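## Task

Same chest and setup, but the 3 tea tins are in the lowest drawer. Pull that drawer open and place one tin so it rests entirely on the table, upright or on its side. Finished means: the other two tins are still in that drawer, all seven drawers are closed, and the chest has not moved from its spot. It fails if anything is still in motion at the end, if the hand is still squeezing a tin, a drawer or the chest from opposite sides even slightly, or if the robot still carries more than one fifth of the weight of any of them, friction on the sides included. Release everything and pull the hand away at the end.

## Robot and tools

Robot: a single six-joint arm ending in a five-fingered right hand. The state line reports the hand point, which sits 0.05 m in front of the palm where the index pad meets the thumb tip in a pinch. Hand point axes: +z runs along the straightened fingers (they reach 0.06 to 0.07 m past the point), +y comes out of the palm, +x runs across the palm toward the little finger. A bracket on the little-finger side of the wrist sticks out and can collide with things.

Scene frame: origin on the table top under the arm base, +z up, +y to the left when looking along +x. Positions are in metres, orientation is a wxyz quaternion, velocities in m/s and rad/s. Printed positions get less accurate at long reach.

A row is one list of 14 numbers, each in [-1, 1], in this order: dx, dy, dz, rx, ry, rz, little, ring, middle, index, thumb_bend, thumb_turn, force_limit, speed. The first six are an offset, not a pose: a displacement expressed in the hand point's own axes, counted from the hand point pose shown in the most recent result (before any result in the scene shows it, and for later calls in the same reply, from where the robot is when the action begins). 1.0 equals 0.6 m for dx, dy, dz, and 180 degrees for rx, ry, rz, which together form one rotation vector. Every row in an action is counted from that same reference, not from the row before, so all zeros means go back to it, not hold still. The next six are absolute finger targets: +1 open/straight, -1 fully curled; for thumb_turn, +1 is beside the palm and -1 is in front of it, facing the fingers. A pinch is about index -0.22, thumb_bend -0.75, thumb_turn -0.57. force_limit maps -1..+1 to roughly 0..10 N at the fingertip (0..15 N for the two thumb motors) and only stops closing motion. speed maps -1..+1 to near zero..full, full being 0.6 s for a whole finger stroke; close at -0.9 or slower for a gentle grip.

Tools:
- execute_actions: argument actions is a list holding one action, one wait, or nothing. An action is {"rows": [...up to 15 rows], "steps": up to 15}; each row covers one 1/30 s step and the last row repeats if there are too few. A wait is {"steps": n}, n up to 300, counted from the previous result. An empty list just returns the state. Optional pictures (true/false) controls camera images.
- move: target is one 14-number row as above (offset from the same reference); the hand follows a straight path there lasting 0.5 to 10 s. speed is path top speed in m/s, 0.002 to 0.5, default 0.25 (turning up to twice that in rad/s). stop_force, optional, 13 to 80 N: the path halts when the wrist sensor feels that much extra push against the direction of travel, then backs off two steps and holds. Use it only at very low speed for probing, not on moves that rotate the hand, and omit it when pulling away from something you are touching. The result adds a move: line (done, contact, off_target, moving, held, fault) plus limits (paced = pose clipped, held = some steps blocked) and distance from target.
- wait: seconds, 0 to 10; lets the scene run with nothing new sent.
- zoom_image: camera (cam_high, cam_low or cam_wrist) and region [x0, y0, x1, y1] in pixels, at most 504 by 504, for a closer look at the latest image.
- show_instructions: no arguments; shows the reference images.


Result lines: the hand pose and velocities; Hand target (where the controller is heading); hand_measured, hand_stopped_by (moving, target, force, stalled, fault) and hand_load_n, six values each in motor order, load positive when the finger is pushed open. A grip that slipped shows as loads near 0. Wrist force and Wrist torque are in hand axes, noisy, offset up to about 5.5 N, saturating near 100 N. HELD or a pose unreachable line means the clearance check altered or blocked the command. Joint torques are rough. Camera images: cam_high 672x504, cam_low 672x504, cam_wrist 616x616 fisheye.

Behaviour: each step the commanded pose is clipped to 100 mm and 16 degrees from the current one, and motion lags about 0.17 s. After an action the arm only continues to the last clipped pose, so check the result and send the remainder. Fingers keep moving toward targets and then lock. To wrap an object 0.035 to 0.08 m wide, turn the thumb in front of the palm before reaching it.

Avoid: the arm is stiff, so aiming even slightly beyond a firm contact, or hitting fast, can trigger a torque or force fault (150 N), freezing the arm for 10 s. Do not knock the chest, drop tins, or push anything off the table. Holding loads heats motors; overheating brakes the arm. Pull drawers gently, shut them fully, release, then retreat.

Each tool is called after "Call:" as name(argument=value, ...) on one line, values as JSON.

## Session

Call:
execute_actions(actions=[])

Call:
show_instructions()

Scene clock: 0.00 s of 6600.00 s.
end_effector_position=(+0.5322, +0.4320, +0.2542) hand_measured=(+1.000, +1.000, +1.000, +1.000, +1.000, +1.000) hand_load_n=(+0.0, +0.0, +0.0, +0.0, +0.0, +0.0) hand_stopped_by=(target, target, target, target, target, target) hand_force_limit=0.00 hand_speed=-0.80 end_effector_quat_wxyz=(-0.077, +0.714, +0.696, -0.003) end_effector_velocity=(-0.000, -0.000, -0.000) end_effector_angular_velocity=(-0.000, +0.001, -0.000)
Joint positions: [ 0.479 -1.115  1.653  1.082  1.431  0.474]
Joint velocities: [-0.     0.     0.001  0.    -0.    -0.   ]
Joint torques (N m, as the arm reports them, + toward a larger angle): no reading
Motor temperatures (°C, as the motors report them): [26 27 25 29 32 31]
Wrist force (N, on the end effector, along its own x y z axes, offset not removed): no reading
Wrist torque (N m, same axes, about the end effector's origin, offset not removed): no reading
Hand target: +0.532, +0.432, +0.254; -0.077, +0.714, +0.696, -0.003
camera_calibration (this result's frames):
cam_wrist: T_world_to_cam=[[0.990536, -0.100776, -0.0931857, -0.465858], [-0.0454118, -0.881299, 0.470372, 0.285999], [-0.129527, -0.461689, -0.877534, 0.62265], [0, 0, 0, 1]] pos_world=[0.555087, 0.492574, 0.368459]

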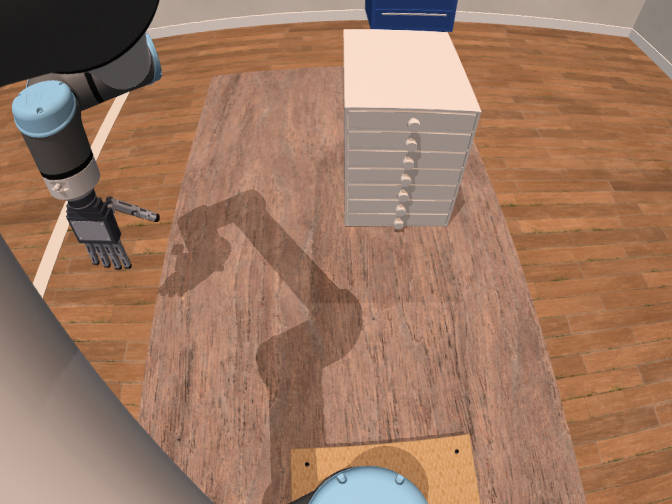

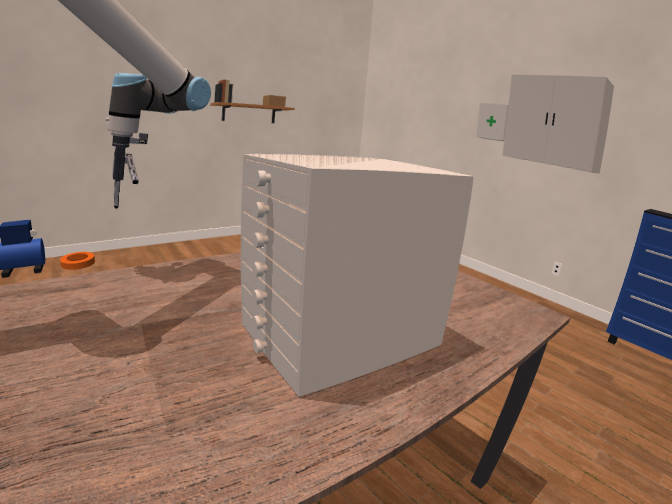

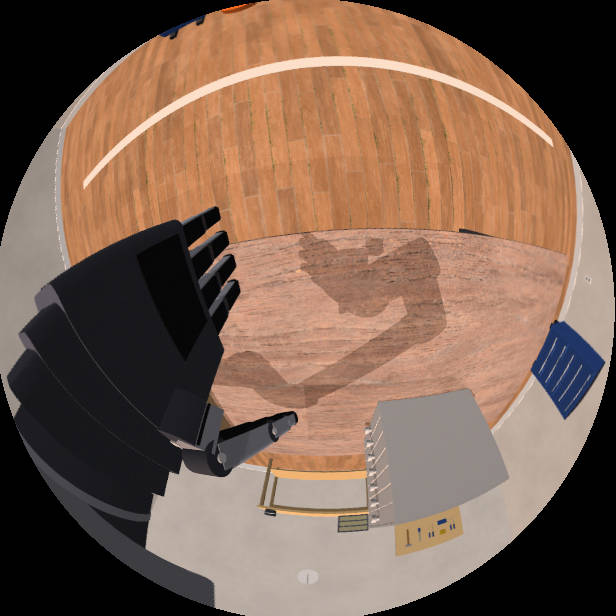

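Reference images for this scene: FIVE-FINGER HAND page 1.

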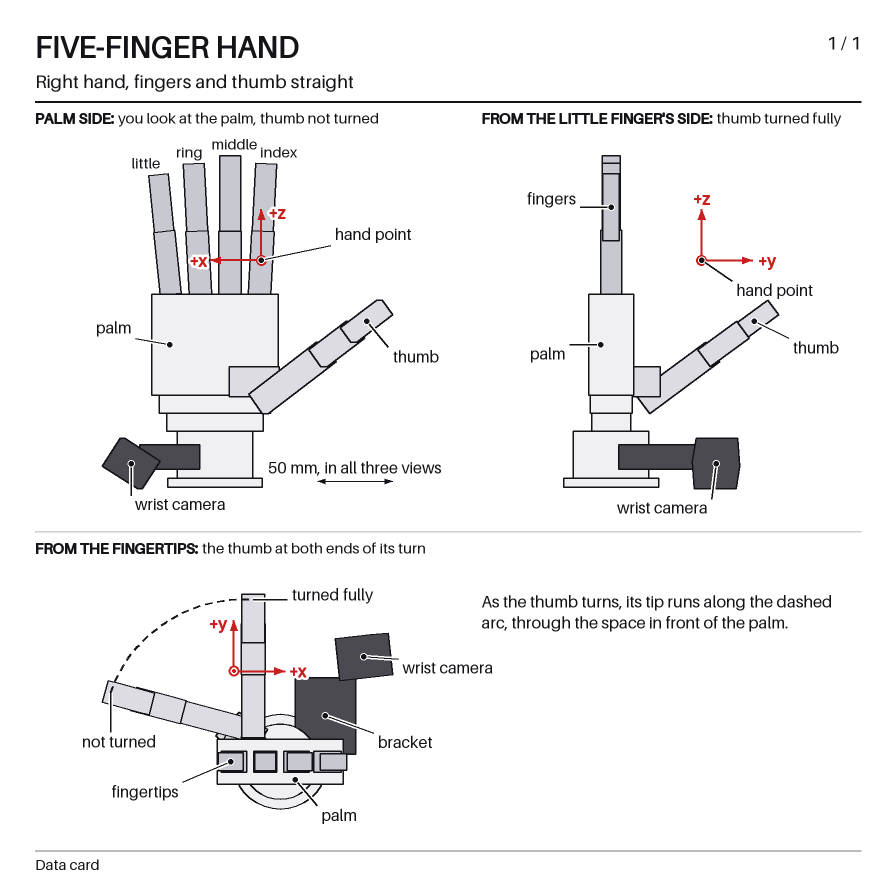

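Call:
move(target=[-0.895,-0.108,0.010,-0.231,-0.030,-0.018,-1,-1,-1,0.3,-0.3,-0.57,-0.2,0.8], speed=0.35)

Scene clock: 43.83 s of 6600.00 s.
end_effector_position=(+0.4501, -0.0993, +0.1994) hand_measured=(-1.000, -1.000, -1.000, +0.300, -0.300, -0.570) hand_load_n=(+0.0, +0.0, +0.0, +0.0, +0.0, +0.0) hand_stopped_by=(target, target, target, target, target, target) hand_force_limit=-0.20 hand_speed=0.80 end_effector_quat_wxyz=(+0.213, +0.676, +0.673, +0.212) end_effector_velocity=(-0.000, -0.003, -0.001) end_effector_angular_velocity=(+0.007, -0.005, +0.015)
Joint positions: [-0.99  -1.658  2.566  0.303  1.058 -0.92 ]
Joint velocities: [-0.028  0.013  0.002  0.009 -0.023 -0.042]
Joint torques (N m, as the arm reports them, + toward a larger angle): [-25.24  -1.4  -18.35   5.12  -4.57  -2.62]
Motor temperatures (°C, as the motors report them): [26 27 25 29 32 31]
Wrist force (N, on the end effector, along its own x y z axes, offset not removed): [-0.6 -5.1 -7.4]
Wrist torque (N m, same axes, about the end effector's origin, offset not removed): [-0.43 0.35 -0.48]
Hand target: +0.450, -0.100, +0.199; +0.213, +0.675, +0.673, +0.213
Off the commanded pose: 0.001 m, 0 deg.
After step 90, 38.40 s passed at rest.
move: done
camera_calibration (this result's frames):
cam_wrist: T_world_to_cam=[[0.799465, -0.0810271, 0.595222, -0.492527], [-0.386663, -0.827717, 0.406665, 0.0114009], [0.459725, -0.555265, -0.693061, 0.00733727], [0, 0, 0, 1]] pos_world=[0.394794, -0.0263972, 0.293612]

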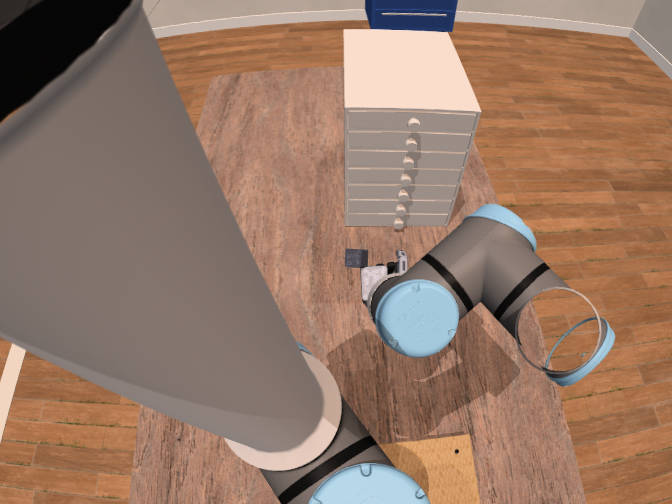

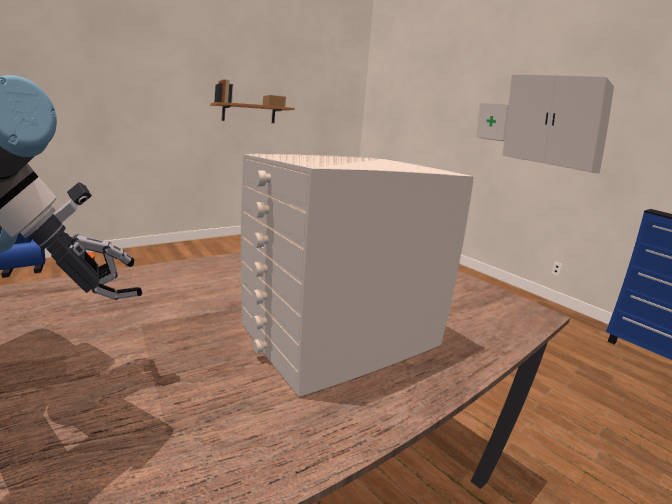

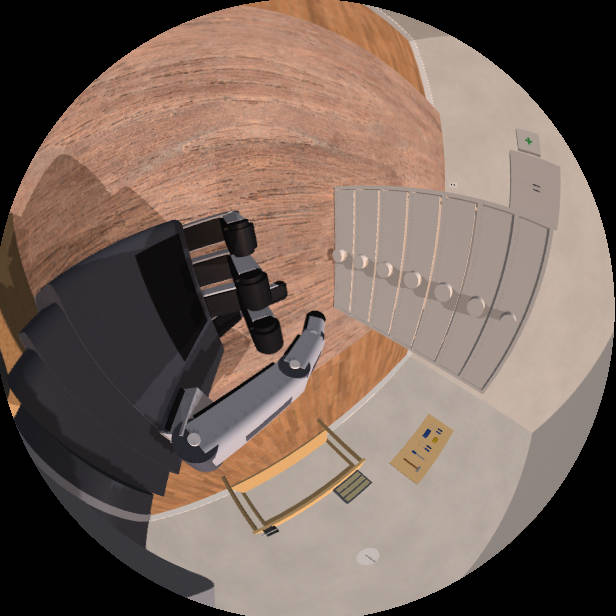

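Call:
zoom_image(camera="cam_wrist", region=[310,170,450,330])

Region (310, 170, 450, 330) of cam_wrist's 616x616 image, scaled by 3.150, with more detail than that image has; it fills the left 441 columns of this view, and the rest is white.

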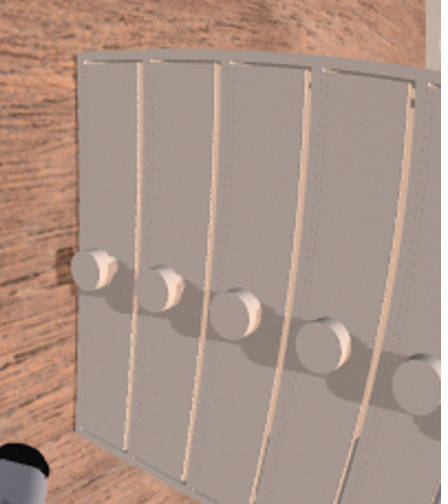

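Call:
move(target=[-0.09,0.072,0.333,0,0,0,-1,-1,-1,0.3,-0.3,-0.57,-0.2,0.8], speed=0.2)

Call:
zoom_image(camera="cam_wrist", region=[260,200,420,360])

Call:
zoom_image(camera="cam_low", region=[170,280,310,400])

Scene clock: 71.73 s of 6600.00 s.
end_effector_position=(+0.6000, -0.1538, +0.0613) hand_measured=(-1.000, -1.000, -1.000, +0.300, -0.300, -0.570) hand_load_n=(+0.0, +0.0, +0.0, +0.0, +0.0, +0.0) hand_stopped_by=(target, target, target, target, target, target) hand_force_limit=-0.20 hand_speed=0.80 end_effector_quat_wxyz=(+0.214, +0.676, +0.673, +0.212) end_effector_velocity=(+0.002, -0.001, -0.002) end_effector_angular_velocity=(-0.000, +0.001, -0.001)
Joint positions: [-0.703 -1.149  2.303 -0.071  1.177 -0.628]
Joint velocities: [ 0.002  0.005 -0.004 -0.002  0.002  0.003]
Joint torques (N m, as the arm reports them, + toward a larger angle): [ 17.39 -24.92 -23.12   0.68   1.49   2.31]
Motor temperatures (°C, as the motors report them): [26 27 25 29 32 31]
Wrist force (N, on the end effector, along its own x y z axes, offset not removed): [3.0 -1.9 -3.6]
Wrist torque (N m, same axes, about the end effector's origin, offset not removed): [-0.02 -0.27 -0.01]
Hand target: +0.600, -0.154, +0.061; +0.214, +0.676, +0.673, +0.212
Off the commanded pose: 0.001 m, 0 deg.
After step 90, 23.13 s passed at rest.
move: done
camera_calibration (this result's frames):
cam_wrist: T_world_to_cam=[[0.799289, -0.0809784, 0.595467, -0.534509], [-0.386871, -0.827579, 0.406749, 0.0805388], [0.459858, -0.555478, -0.692802, -0.187728], [0, 0, 0, 1]] pos_world=[0.544713, -0.0809104, 0.155465]

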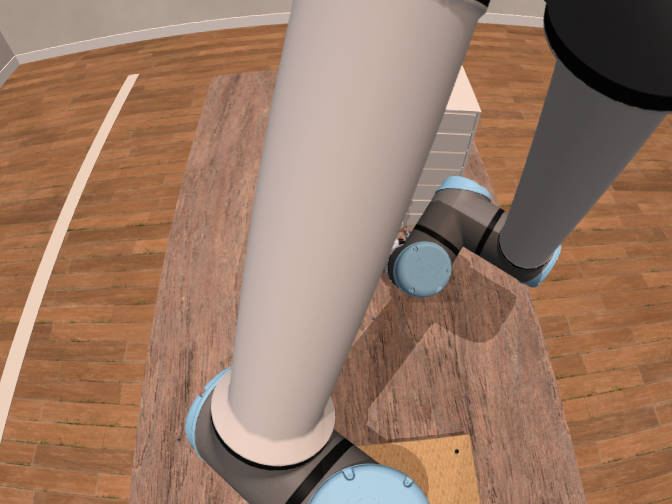

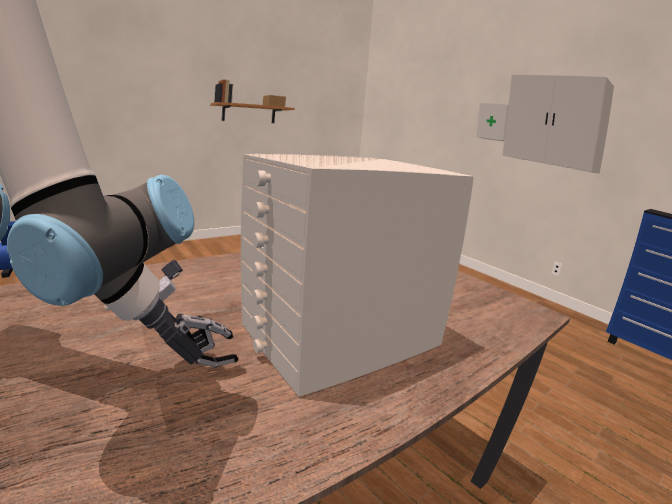

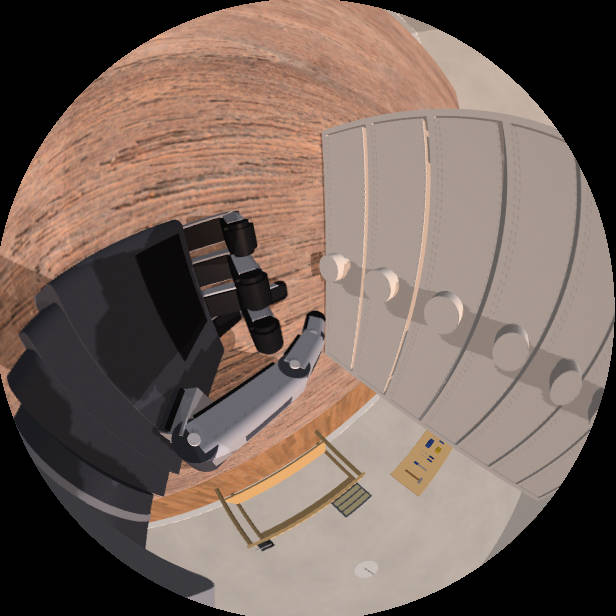

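Region (260, 200, 420, 360) of cam_wrist's 616x616 image, scaled by 3.150, with more detail than that image has.

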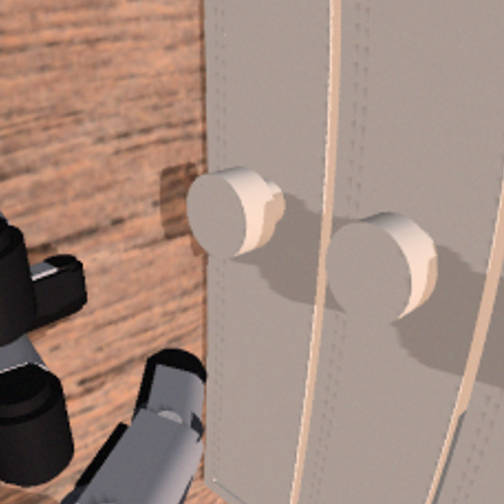

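Region (170, 280, 310, 400) of cam_low's 672x504 image, scaled by 3.600, with more detail than that image has; it fills the top 432 rows of this view, and the rest is white.

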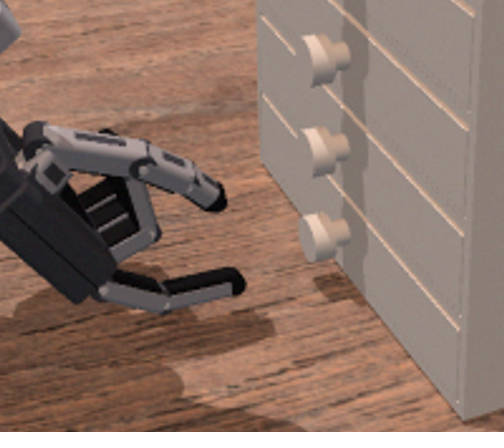

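Call:
move(target=[0.008,0.031,0.057,0,0,0,-1,-1,-1,0.3,-0.3,-0.57,-0.2,-0.6], speed=0.04)

Call:
zoom_image(camera="cam_low", region=[170,280,310,400])

Scene clock: 97.93 s of 6600.00 s.
end_effector_position=(+0.6346, -0.1492, +0.0444) hand_measured=(-1.000, -1.000, -1.000, +0.298, -0.300, -0.570) hand_load_n=(+0.0, +0.0, +0.0, -12.0, +0.0, +0.0) hand_stopped_by=(target, target, target, target, target, target) hand_force_limit=-0.20 hand_speed=-0.60 end_effector_quat_wxyz=(+0.214, +0.676, +0.673, +0.212) end_effector_velocity=(+0.003, +0.000, -0.001) end_effector_angular_velocity=(-0.001, -0.001, -0.001)
Joint positions: [-0.638 -1.092  2.241 -0.09   1.209 -0.567]
Joint velocities: [ 0.005  0.004 -0.005 -0.003  0.003  0.005]
Joint torques (N m, as the arm reports them, + toward a larger angle): [ 24.76  -8.76 -23.96  -2.54   2.67   3.67]
Motor temperatures (°C, as the motors report them): [26 27 25 29 32 31]
Wrist force (N, on the end effector, along its own x y z axes, offset not removed): [2.4 5.2 -69.0]
Wrist torque (N m, same axes, about the end effector's origin, offset not removed): [1.93 0.04 -0.40]
Hand target: +0.635, -0.149, +0.044; +0.214, +0.676, +0.673, +0.212
Off the commanded pose: 0.000 m, 0 deg.
After step 90, 21.83 s passed at rest.
move: done
camera_calibration (this result's frames):
cam_wrist: T_world_to_cam=[[0.799172, -0.0809168, 0.595631, -0.551634], [-0.386943, -0.827546, 0.406747, 0.104678], [0.46, -0.555536, -0.692662, -0.212909], [0, 0, 0, 1]] pos_world=[0.579292, -0.0762891, 0.138519]

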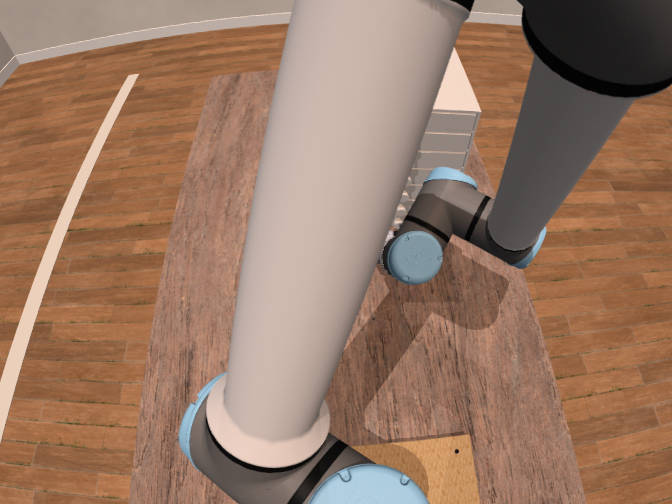

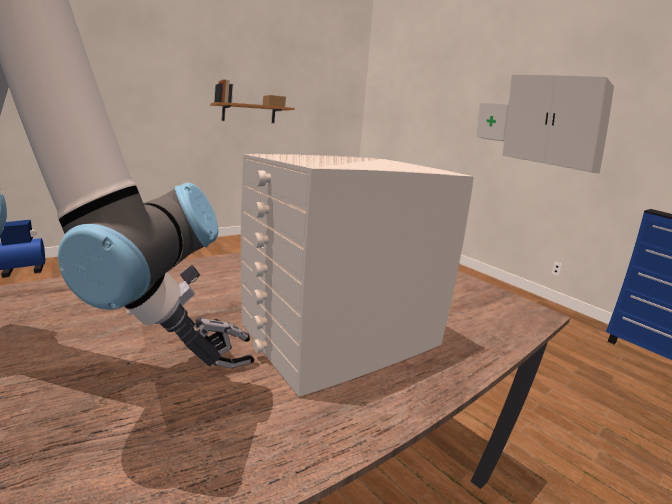

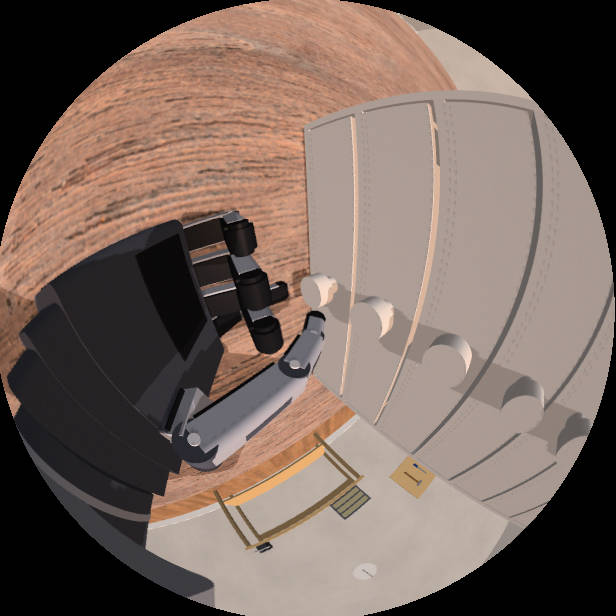

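Region (170, 280, 310, 400) of cam_low's 672x504 image, scaled by 3.600, with more detail than that image has; it fills the top 432 rows of this view, and the rest is white.

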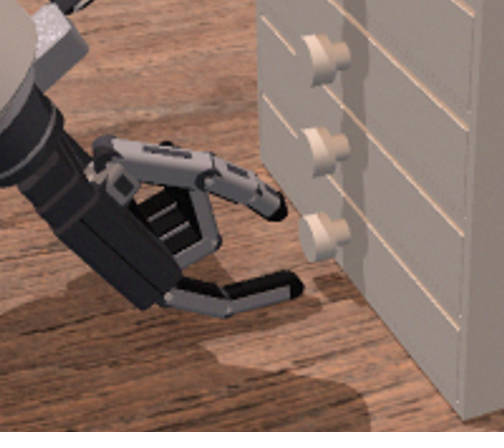

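Call:
move(target=[0,0.0,-0.02,0.07,0,0,-1,-1,-1,0.3,-0.3,-0.57,-0.2,-0.6], speed=0.03)

Call:
zoom_image(camera="cam_low", region=[170,280,310,400])

Scene clock: 115.43 s of 6600.00 s.
end_effector_position=(+0.6278, -0.1492, +0.0543) hand_measured=(-1.000, -1.000, -1.000, +0.300, -0.300, -0.570) hand_load_n=(+0.0, +0.0, +0.0, +0.0, +0.0, +0.0) hand_stopped_by=(target, target, target, target, target, target) hand_force_limit=-0.20 hand_speed=-0.60 end_effector_quat_wxyz=(+0.139, +0.695, +0.692, +0.138) end_effector_velocity=(-0.001, +0.000, +0.000) end_effector_angular_velocity=(+0.000, +0.015, -0.000)
Joint positions: [-0.586 -1.102  2.147  0.192  1.348 -0.573]
Joint velocities: [ 0.004  0.001 -0.007  0.018  0.009  0.001]
Joint torques (N m, as the arm reports them, + toward a larger angle): [ 19.72 -35.82 -23.68   4.57   2.91   3.27]
Motor temperatures (°C, as the motors report them): [26 27 25 29 32 31]
Wrist force (N, on the end effector, along its own x y z axes, offset not removed): [2.8 -1.0 -3.5]
Wrist torque (N m, same axes, about the end effector's origin, offset not removed): [0.08 0.00 -0.07]
Hand target: +0.628, -0.149, +0.054; +0.138, +0.695, +0.692, +0.137
Off the commanded pose: 0.000 m, 0 deg.
After step 90, 10.60 s passed at rest.
move: done
camera_calibration (this result's frames):
cam_wrist: T_world_to_cam=[[0.908958, -0.0812102, 0.408902, -0.610852], [-0.290014, -0.827783, 0.480278, 0.0331483], [0.299479, -0.555139, -0.775972, -0.0975477], [0, 0, 0, 1]] pos_world=[0.594065, -0.0763203, 0.158164]

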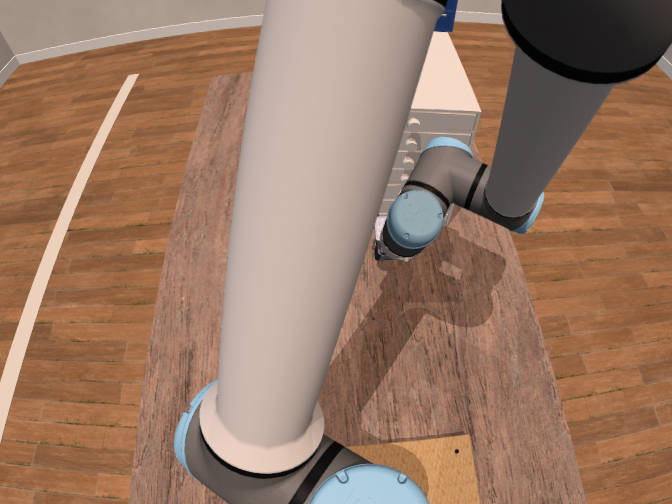

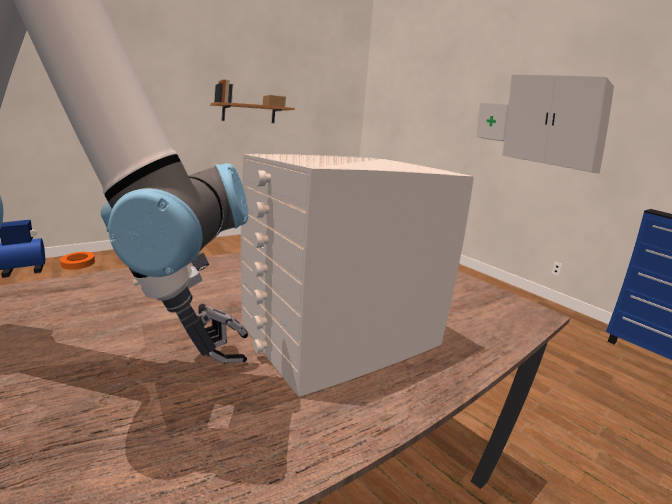

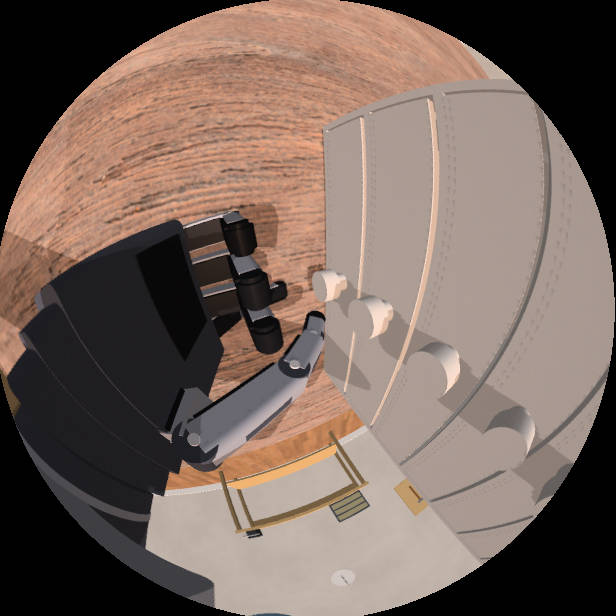

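Region (170, 280, 310, 400) of cam_low's 672x504 image, scaled by 3.600, with more detail than that image has; it fills the top 432 rows of this view, and the rest is white.

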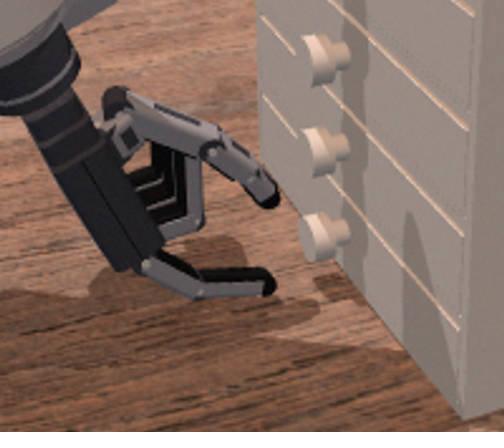

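Call:
move(target=[0,0.0295,0.0159,0,0,0,-1,-1,-1,0.3,-0.3,-0.57,-0.2,-0.6], speed=0.015, stop_force=15)

Call:
zoom_image(camera="cam_low", region=[200,290,300,380])

Scene clock: 140.90 s of 6600.00 s.
end_effector_position=(+0.6474, -0.1493, +0.0523) hand_measured=(-1.000, -1.000, -1.000, +0.300, -0.300, -0.570) hand_load_n=(+0.0, +0.0, +0.0, +0.0, -0.5, +0.0) hand_stopped_by=(target, target, target, target, target, target) hand_force_limit=-0.20 hand_speed=-0.60 end_effector_quat_wxyz=(+0.139, +0.695, +0.692, +0.138) end_effector_velocity=(+0.002, +0.001, -0.001) end_effector_angular_velocity=(+0.001, +0.002, +0.002)
Joint positions: [-0.562 -1.08   2.108  0.204  1.356 -0.549]
Joint velocities: [ 0.004  0.003 -0.004  0.003  0.001  0.002]
Joint torques (N m, as the arm reports them, + toward a larger angle): [ 20.55 -35.29 -26.43   4.5    2.71   2.99]
Motor temperatures (°C, as the motors report them): [26 27 25 29 32 31]
Wrist force (N, on the end effector, along its own x y z axes, offset not removed): [-2.3 1.6 -1.0]
Wrist torque (N m, same axes, about the end effector's origin, offset not removed): [0.62 0.71 -0.55]
Hand target: +0.648, -0.149, +0.052; +0.139, +0.695, +0.692, +0.138
Off the commanded pose: 0.000 m, 0 deg.
After step 90, 20.87 s passed at rest.
move: done
camera_calibration (this result's frames):
cam_wrist: T_world_to_cam=[[0.908968, -0.0812057, 0.40888, -0.627892], [-0.290001, -0.82778, 0.480291, 0.0397028], [0.29946, -0.555145, -0.775976, -0.104936], [0, 0, 0, 1]] pos_world=[0.613672, -0.076378, 0.156235]

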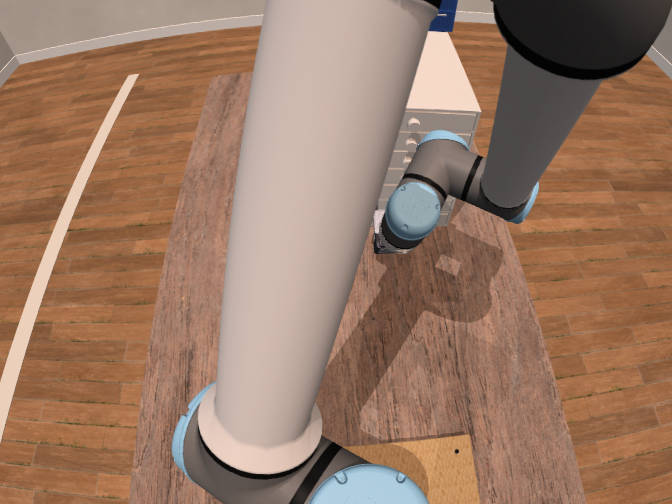

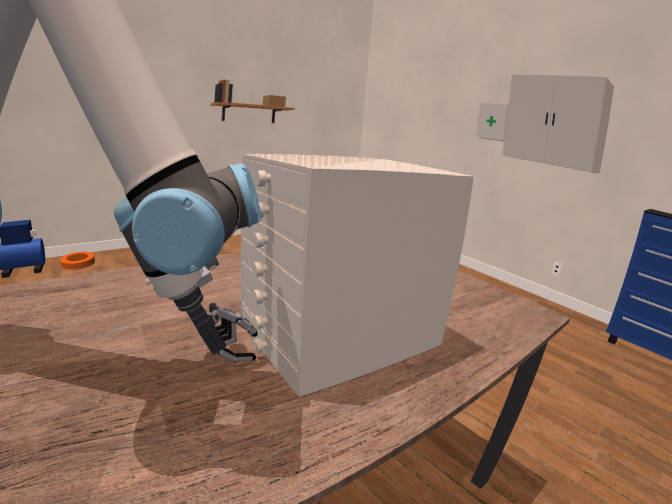

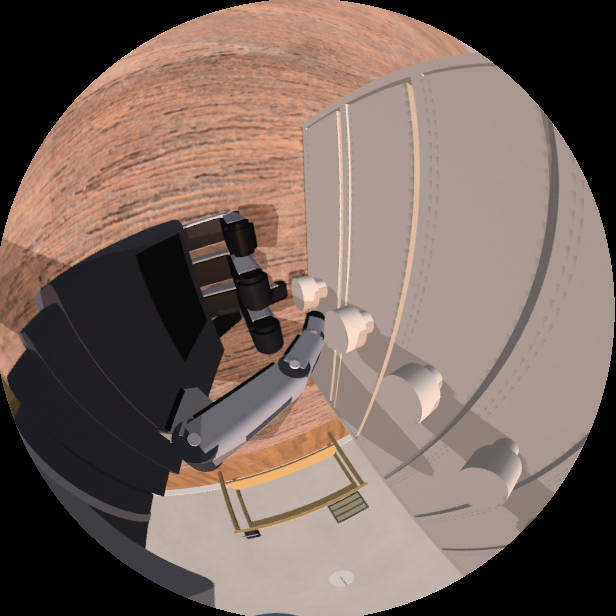

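Region (200, 290, 300, 380) of cam_low's 672x504 image, scaled by 5.040, with more detail than that image has; it fills the top 454 rows of this view, and the rest is white.

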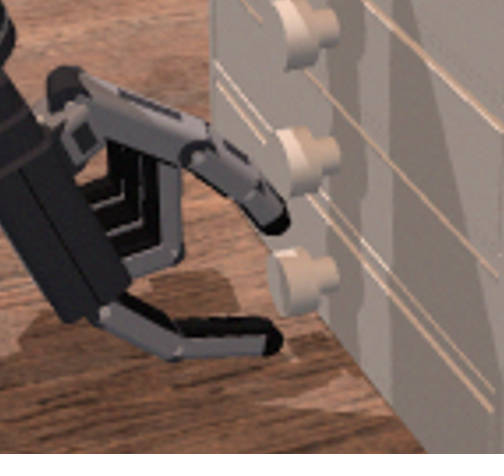

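Call:
move(target=[0,-0.0143,-0.0094,-0.039,0,0,-1,-1,-1,0.3,-0.36,-0.57,-0.2,-0.6], speed=0.02)

Call:
zoom_image(camera="cam_low", region=[200,290,300,380])

Scene clock: 179.50 s of 6600.00 s.
end_effector_position=(+0.6374, -0.1492, +0.0542) hand_measured=(-1.000, -1.000, -1.000, +0.300, -0.360, -0.570) hand_load_n=(+0.0, +0.0, +0.0, +0.0, +0.0, +0.0) hand_stopped_by=(target, target, target, target, target, target) hand_force_limit=-0.20 hand_speed=-0.60 end_effector_quat_wxyz=(+0.181, +0.685, +0.682, +0.180) end_effector_velocity=(-0.001, +0.000, +0.000) end_effector_angular_velocity=(+0.001, -0.011, -0.001)
Joint positions: [-0.607 -1.106  2.189  0.053  1.274 -0.566]
Joint velocities: [-0.004 -0.002  0.008 -0.014 -0.008 -0.   ]
Joint torques (N m, as the arm reports them, + toward a larger angle): [-14.02 -71.72 -12.05  -0.56  -2.23  -2.06]
Motor temperatures (°C, as the motors report them): [26 27 25 29 32 31]
Wrist force (N, on the end effector, along its own x y z axes, offset not removed): [-0.6 -1.7 1.5]
Wrist torque (N m, same axes, about the end effector's origin, offset not removed): [-0.08 0.27 -0.06]
Hand target: +0.637, -0.149, +0.054; +0.181, +0.685, +0.682, +0.180
Off the commanded pose: 0.000 m, 0 deg.
After step 90, 32.30 s passed at rest.
move: done
camera_calibration (this result's frames):
cam_wrist: T_world_to_cam=[[0.852923, -0.0810264, 0.515711, -0.589622], [-0.345889, -0.827632, 0.442025, 0.0736844], [0.391003, -0.555391, -0.733933, -0.161186], [0, 0, 0, 1]] pos_world=[0.591413, -0.0763129, 0.153204]

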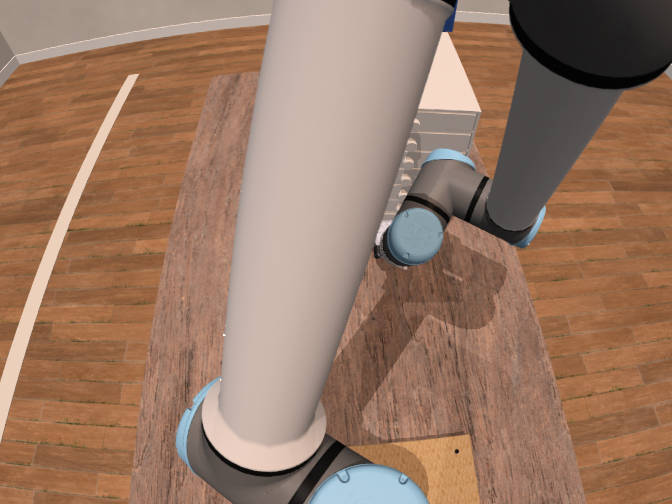

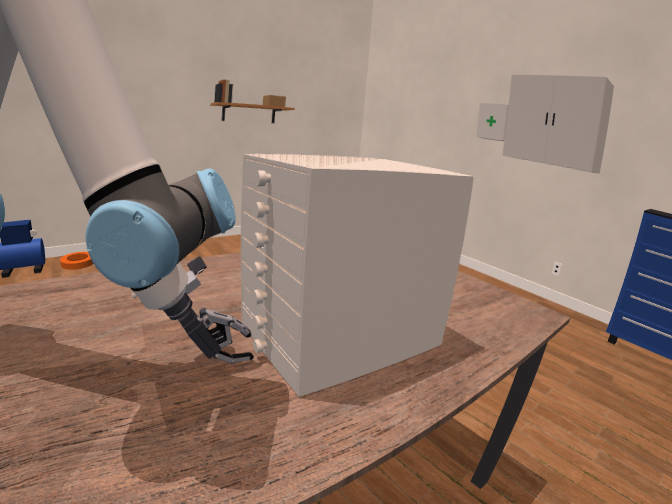

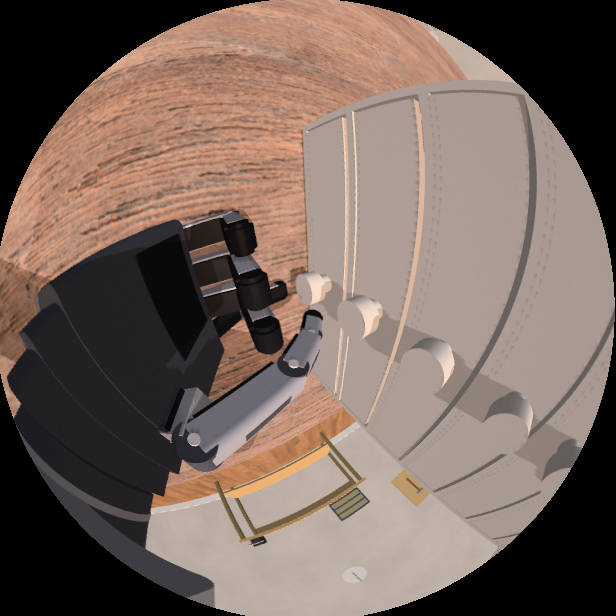

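Region (200, 290, 300, 380) of cam_low's 672x504 image, scaled by 5.040, with more detail than that image has; it fills the top 454 rows of this view, and the rest is white.

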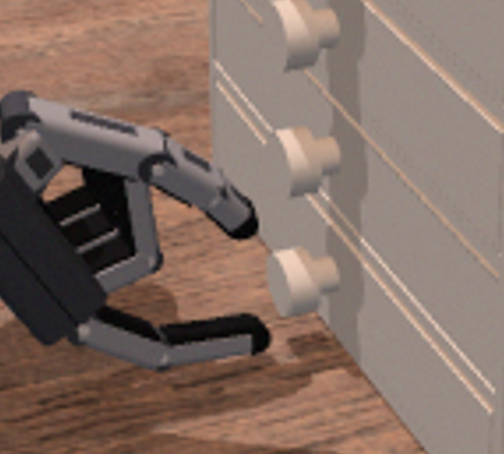

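Call:
move(target=[0,-0.0025,0.0044,0,0,0,-1,-1,-1,0.3,-0.36,-0.57,-0.2,-0.6], speed=0.01, stop_force=13)

Call:
move(target=[0,0.0261,0.0148,0,0,0,-1,-1,-1,0.3,-0.36,-0.57,-0.2,-0.6], speed=0.012, stop_force=13)

Call:
zoom_image(camera="cam_low", region=[200,290,300,380])

Scene clock: 199.10 s of 6600.00 s.
end_effector_position=(+0.6374, -0.1492, +0.0514) hand_measured=(-1.000, -1.000, -1.000, +0.300, -0.360, -0.570) hand_load_n=(+0.0, +0.0, +0.0, +0.0, +0.0, +0.0) hand_stopped_by=(target, target, target, target, target, target) hand_force_limit=-0.20 hand_speed=-0.60 end_effector_quat_wxyz=(+0.181, +0.685, +0.682, +0.180) end_effector_velocity=(-0.000, -0.000, -0.002) end_effector_angular_velocity=(+0.001, +0.001, -0.002)
Joint positions: [-0.607 -1.101  2.189  0.047  1.274 -0.566]
Joint velocities: [ 0.     0.003 -0.    -0.003  0.001  0.002]
Joint torques (N m, as the arm reports them, + toward a larger angle): [ 20.37 -32.1  -24.26  -0.07   2.33   2.75]
Motor temperatures (°C, as the motors report them): [26 27 25 29 32 31]
Wrist force (N, on the end effector, along its own x y z axes, offset not removed): [3.6 -1.3 -3.1]
Wrist torque (N m, same axes, about the end effector's origin, offset not removed): [0.28 -0.13 0.05]
Hand target: +0.637, -0.149, +0.051; +0.181, +0.685, +0.682, +0.180
Off the commanded pose: 0.000 m, 0 deg.
After step 90, 15.90 s passed at rest.
move: done
camera_calibration (this result's frames):
cam_wrist: T_world_to_cam=[[0.852855, -0.080977, 0.51583, -0.58813], [-0.345923, -0.827624, 0.442014, 0.0749256], [0.39112, -0.555411, -0.733855, -0.163324], [0, 0, 0, 1]] pos_world=[0.591387, -0.0763268, 0.150401]

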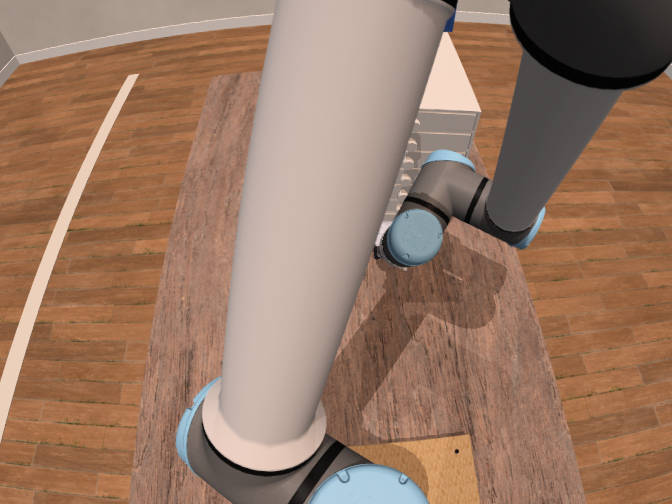

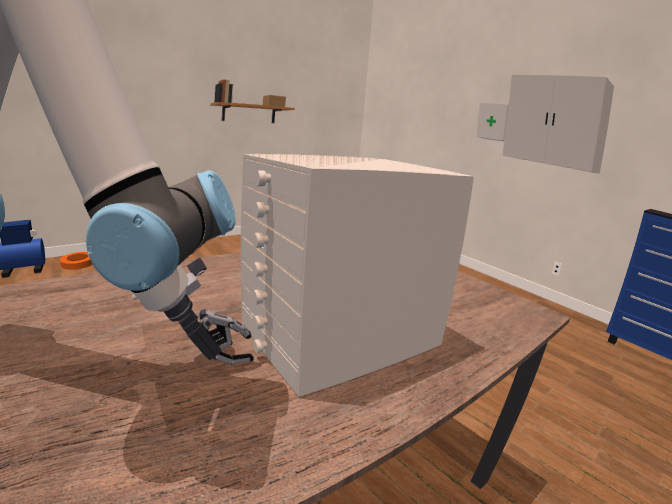

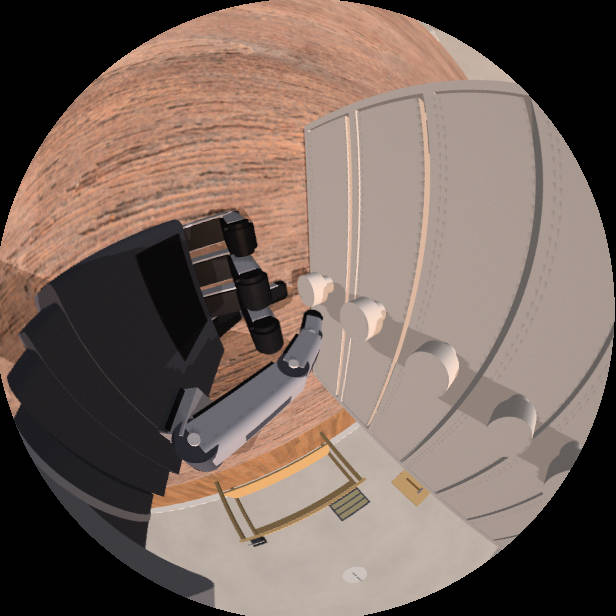

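Scene clock: 200.83 s of 6600.00 s.
end_effector_position=(+0.6549, -0.1493, +0.0514) hand_measured=(-1.000, -1.000, -1.000, +0.300, -0.364, -0.570) hand_load_n=(+0.0, +0.0, +0.0, +0.0, -6.0, -0.5) hand_stopped_by=(target, target, target, target, target, target) hand_force_limit=-0.20 hand_speed=-0.60 end_effector_quat_wxyz=(+0.181, +0.685, +0.682, +0.180) end_effector_velocity=(+0.004, +0.000, +0.000) end_effector_angular_velocity=(-0.000, -0.000, +0.000)
Joint positions: [-0.584 -1.085  2.155  0.06   1.284 -0.544]
Joint velocities: [ 0.005  0.003 -0.007  0.003  0.002  0.004]
Joint torques (N m, as the arm reports them, + toward a larger angle): [ 22.54 -37.12 -33.03   2.8    1.71   3.7 ]
Motor temperatures (°C, as the motors report them): [26 27 25 29 32 31]
Wrist force (N, on the end effector, along its own x y z axes, offset not removed): [0.7 -13.6 -4.1]
Wrist torque (N m, same axes, about the end effector's origin, offset not removed): [-0.76 0.34 -0.40]
Hand target: +0.655, -0.149, +0.051; +0.181, +0.685, +0.682, +0.180
Off the commanded pose: 0.000 m, 0 deg.
move: done
camera_calibration (this result's frames):
cam_wrist: T_world_to_cam=[[0.852905, -0.0810121, 0.515742, -0.603112], [-0.345886, -0.827646, 0.442002, 0.0809497], [0.391044, -0.555374, -0.733924, -0.170137], [0, 0, 0, 1]] pos_world=[0.608928, -0.0763513, 0.150402]

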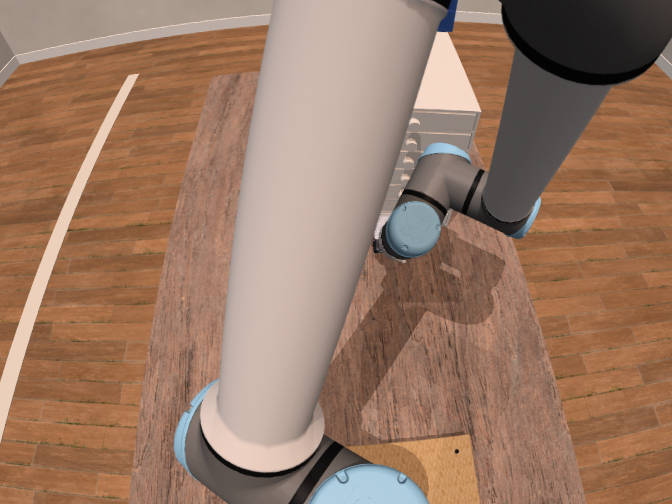

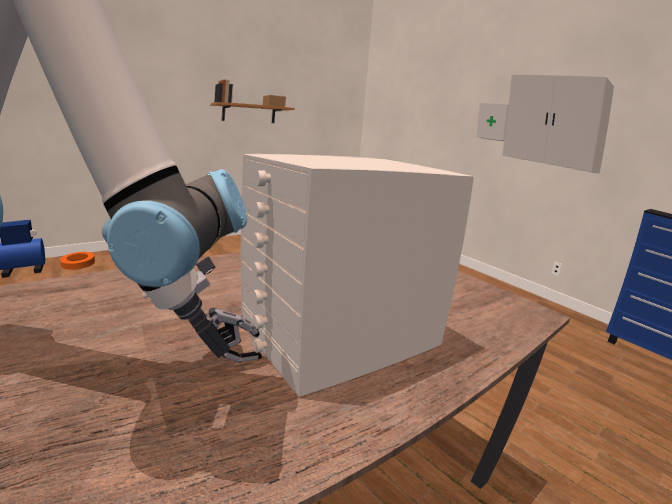

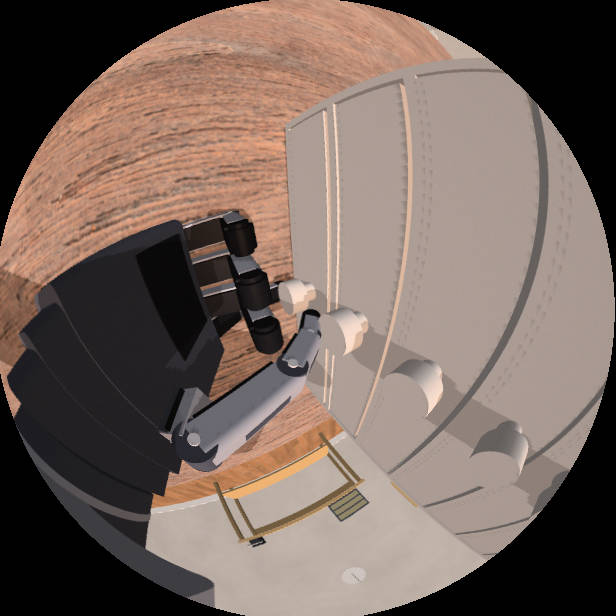

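Region (200, 290, 300, 380) of cam_low's 672x504 image, scaled by 5.040, with more detail than that image has; it fills the top 454 rows of this view, and the rest is white.

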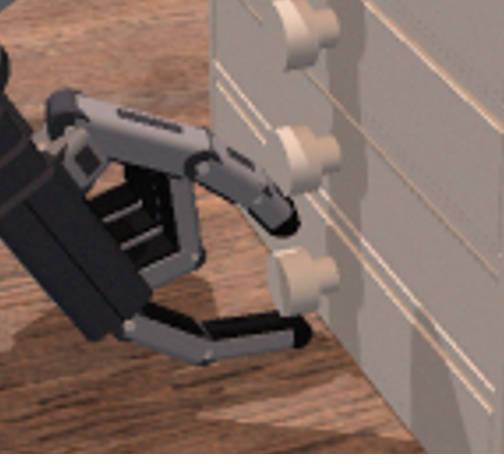

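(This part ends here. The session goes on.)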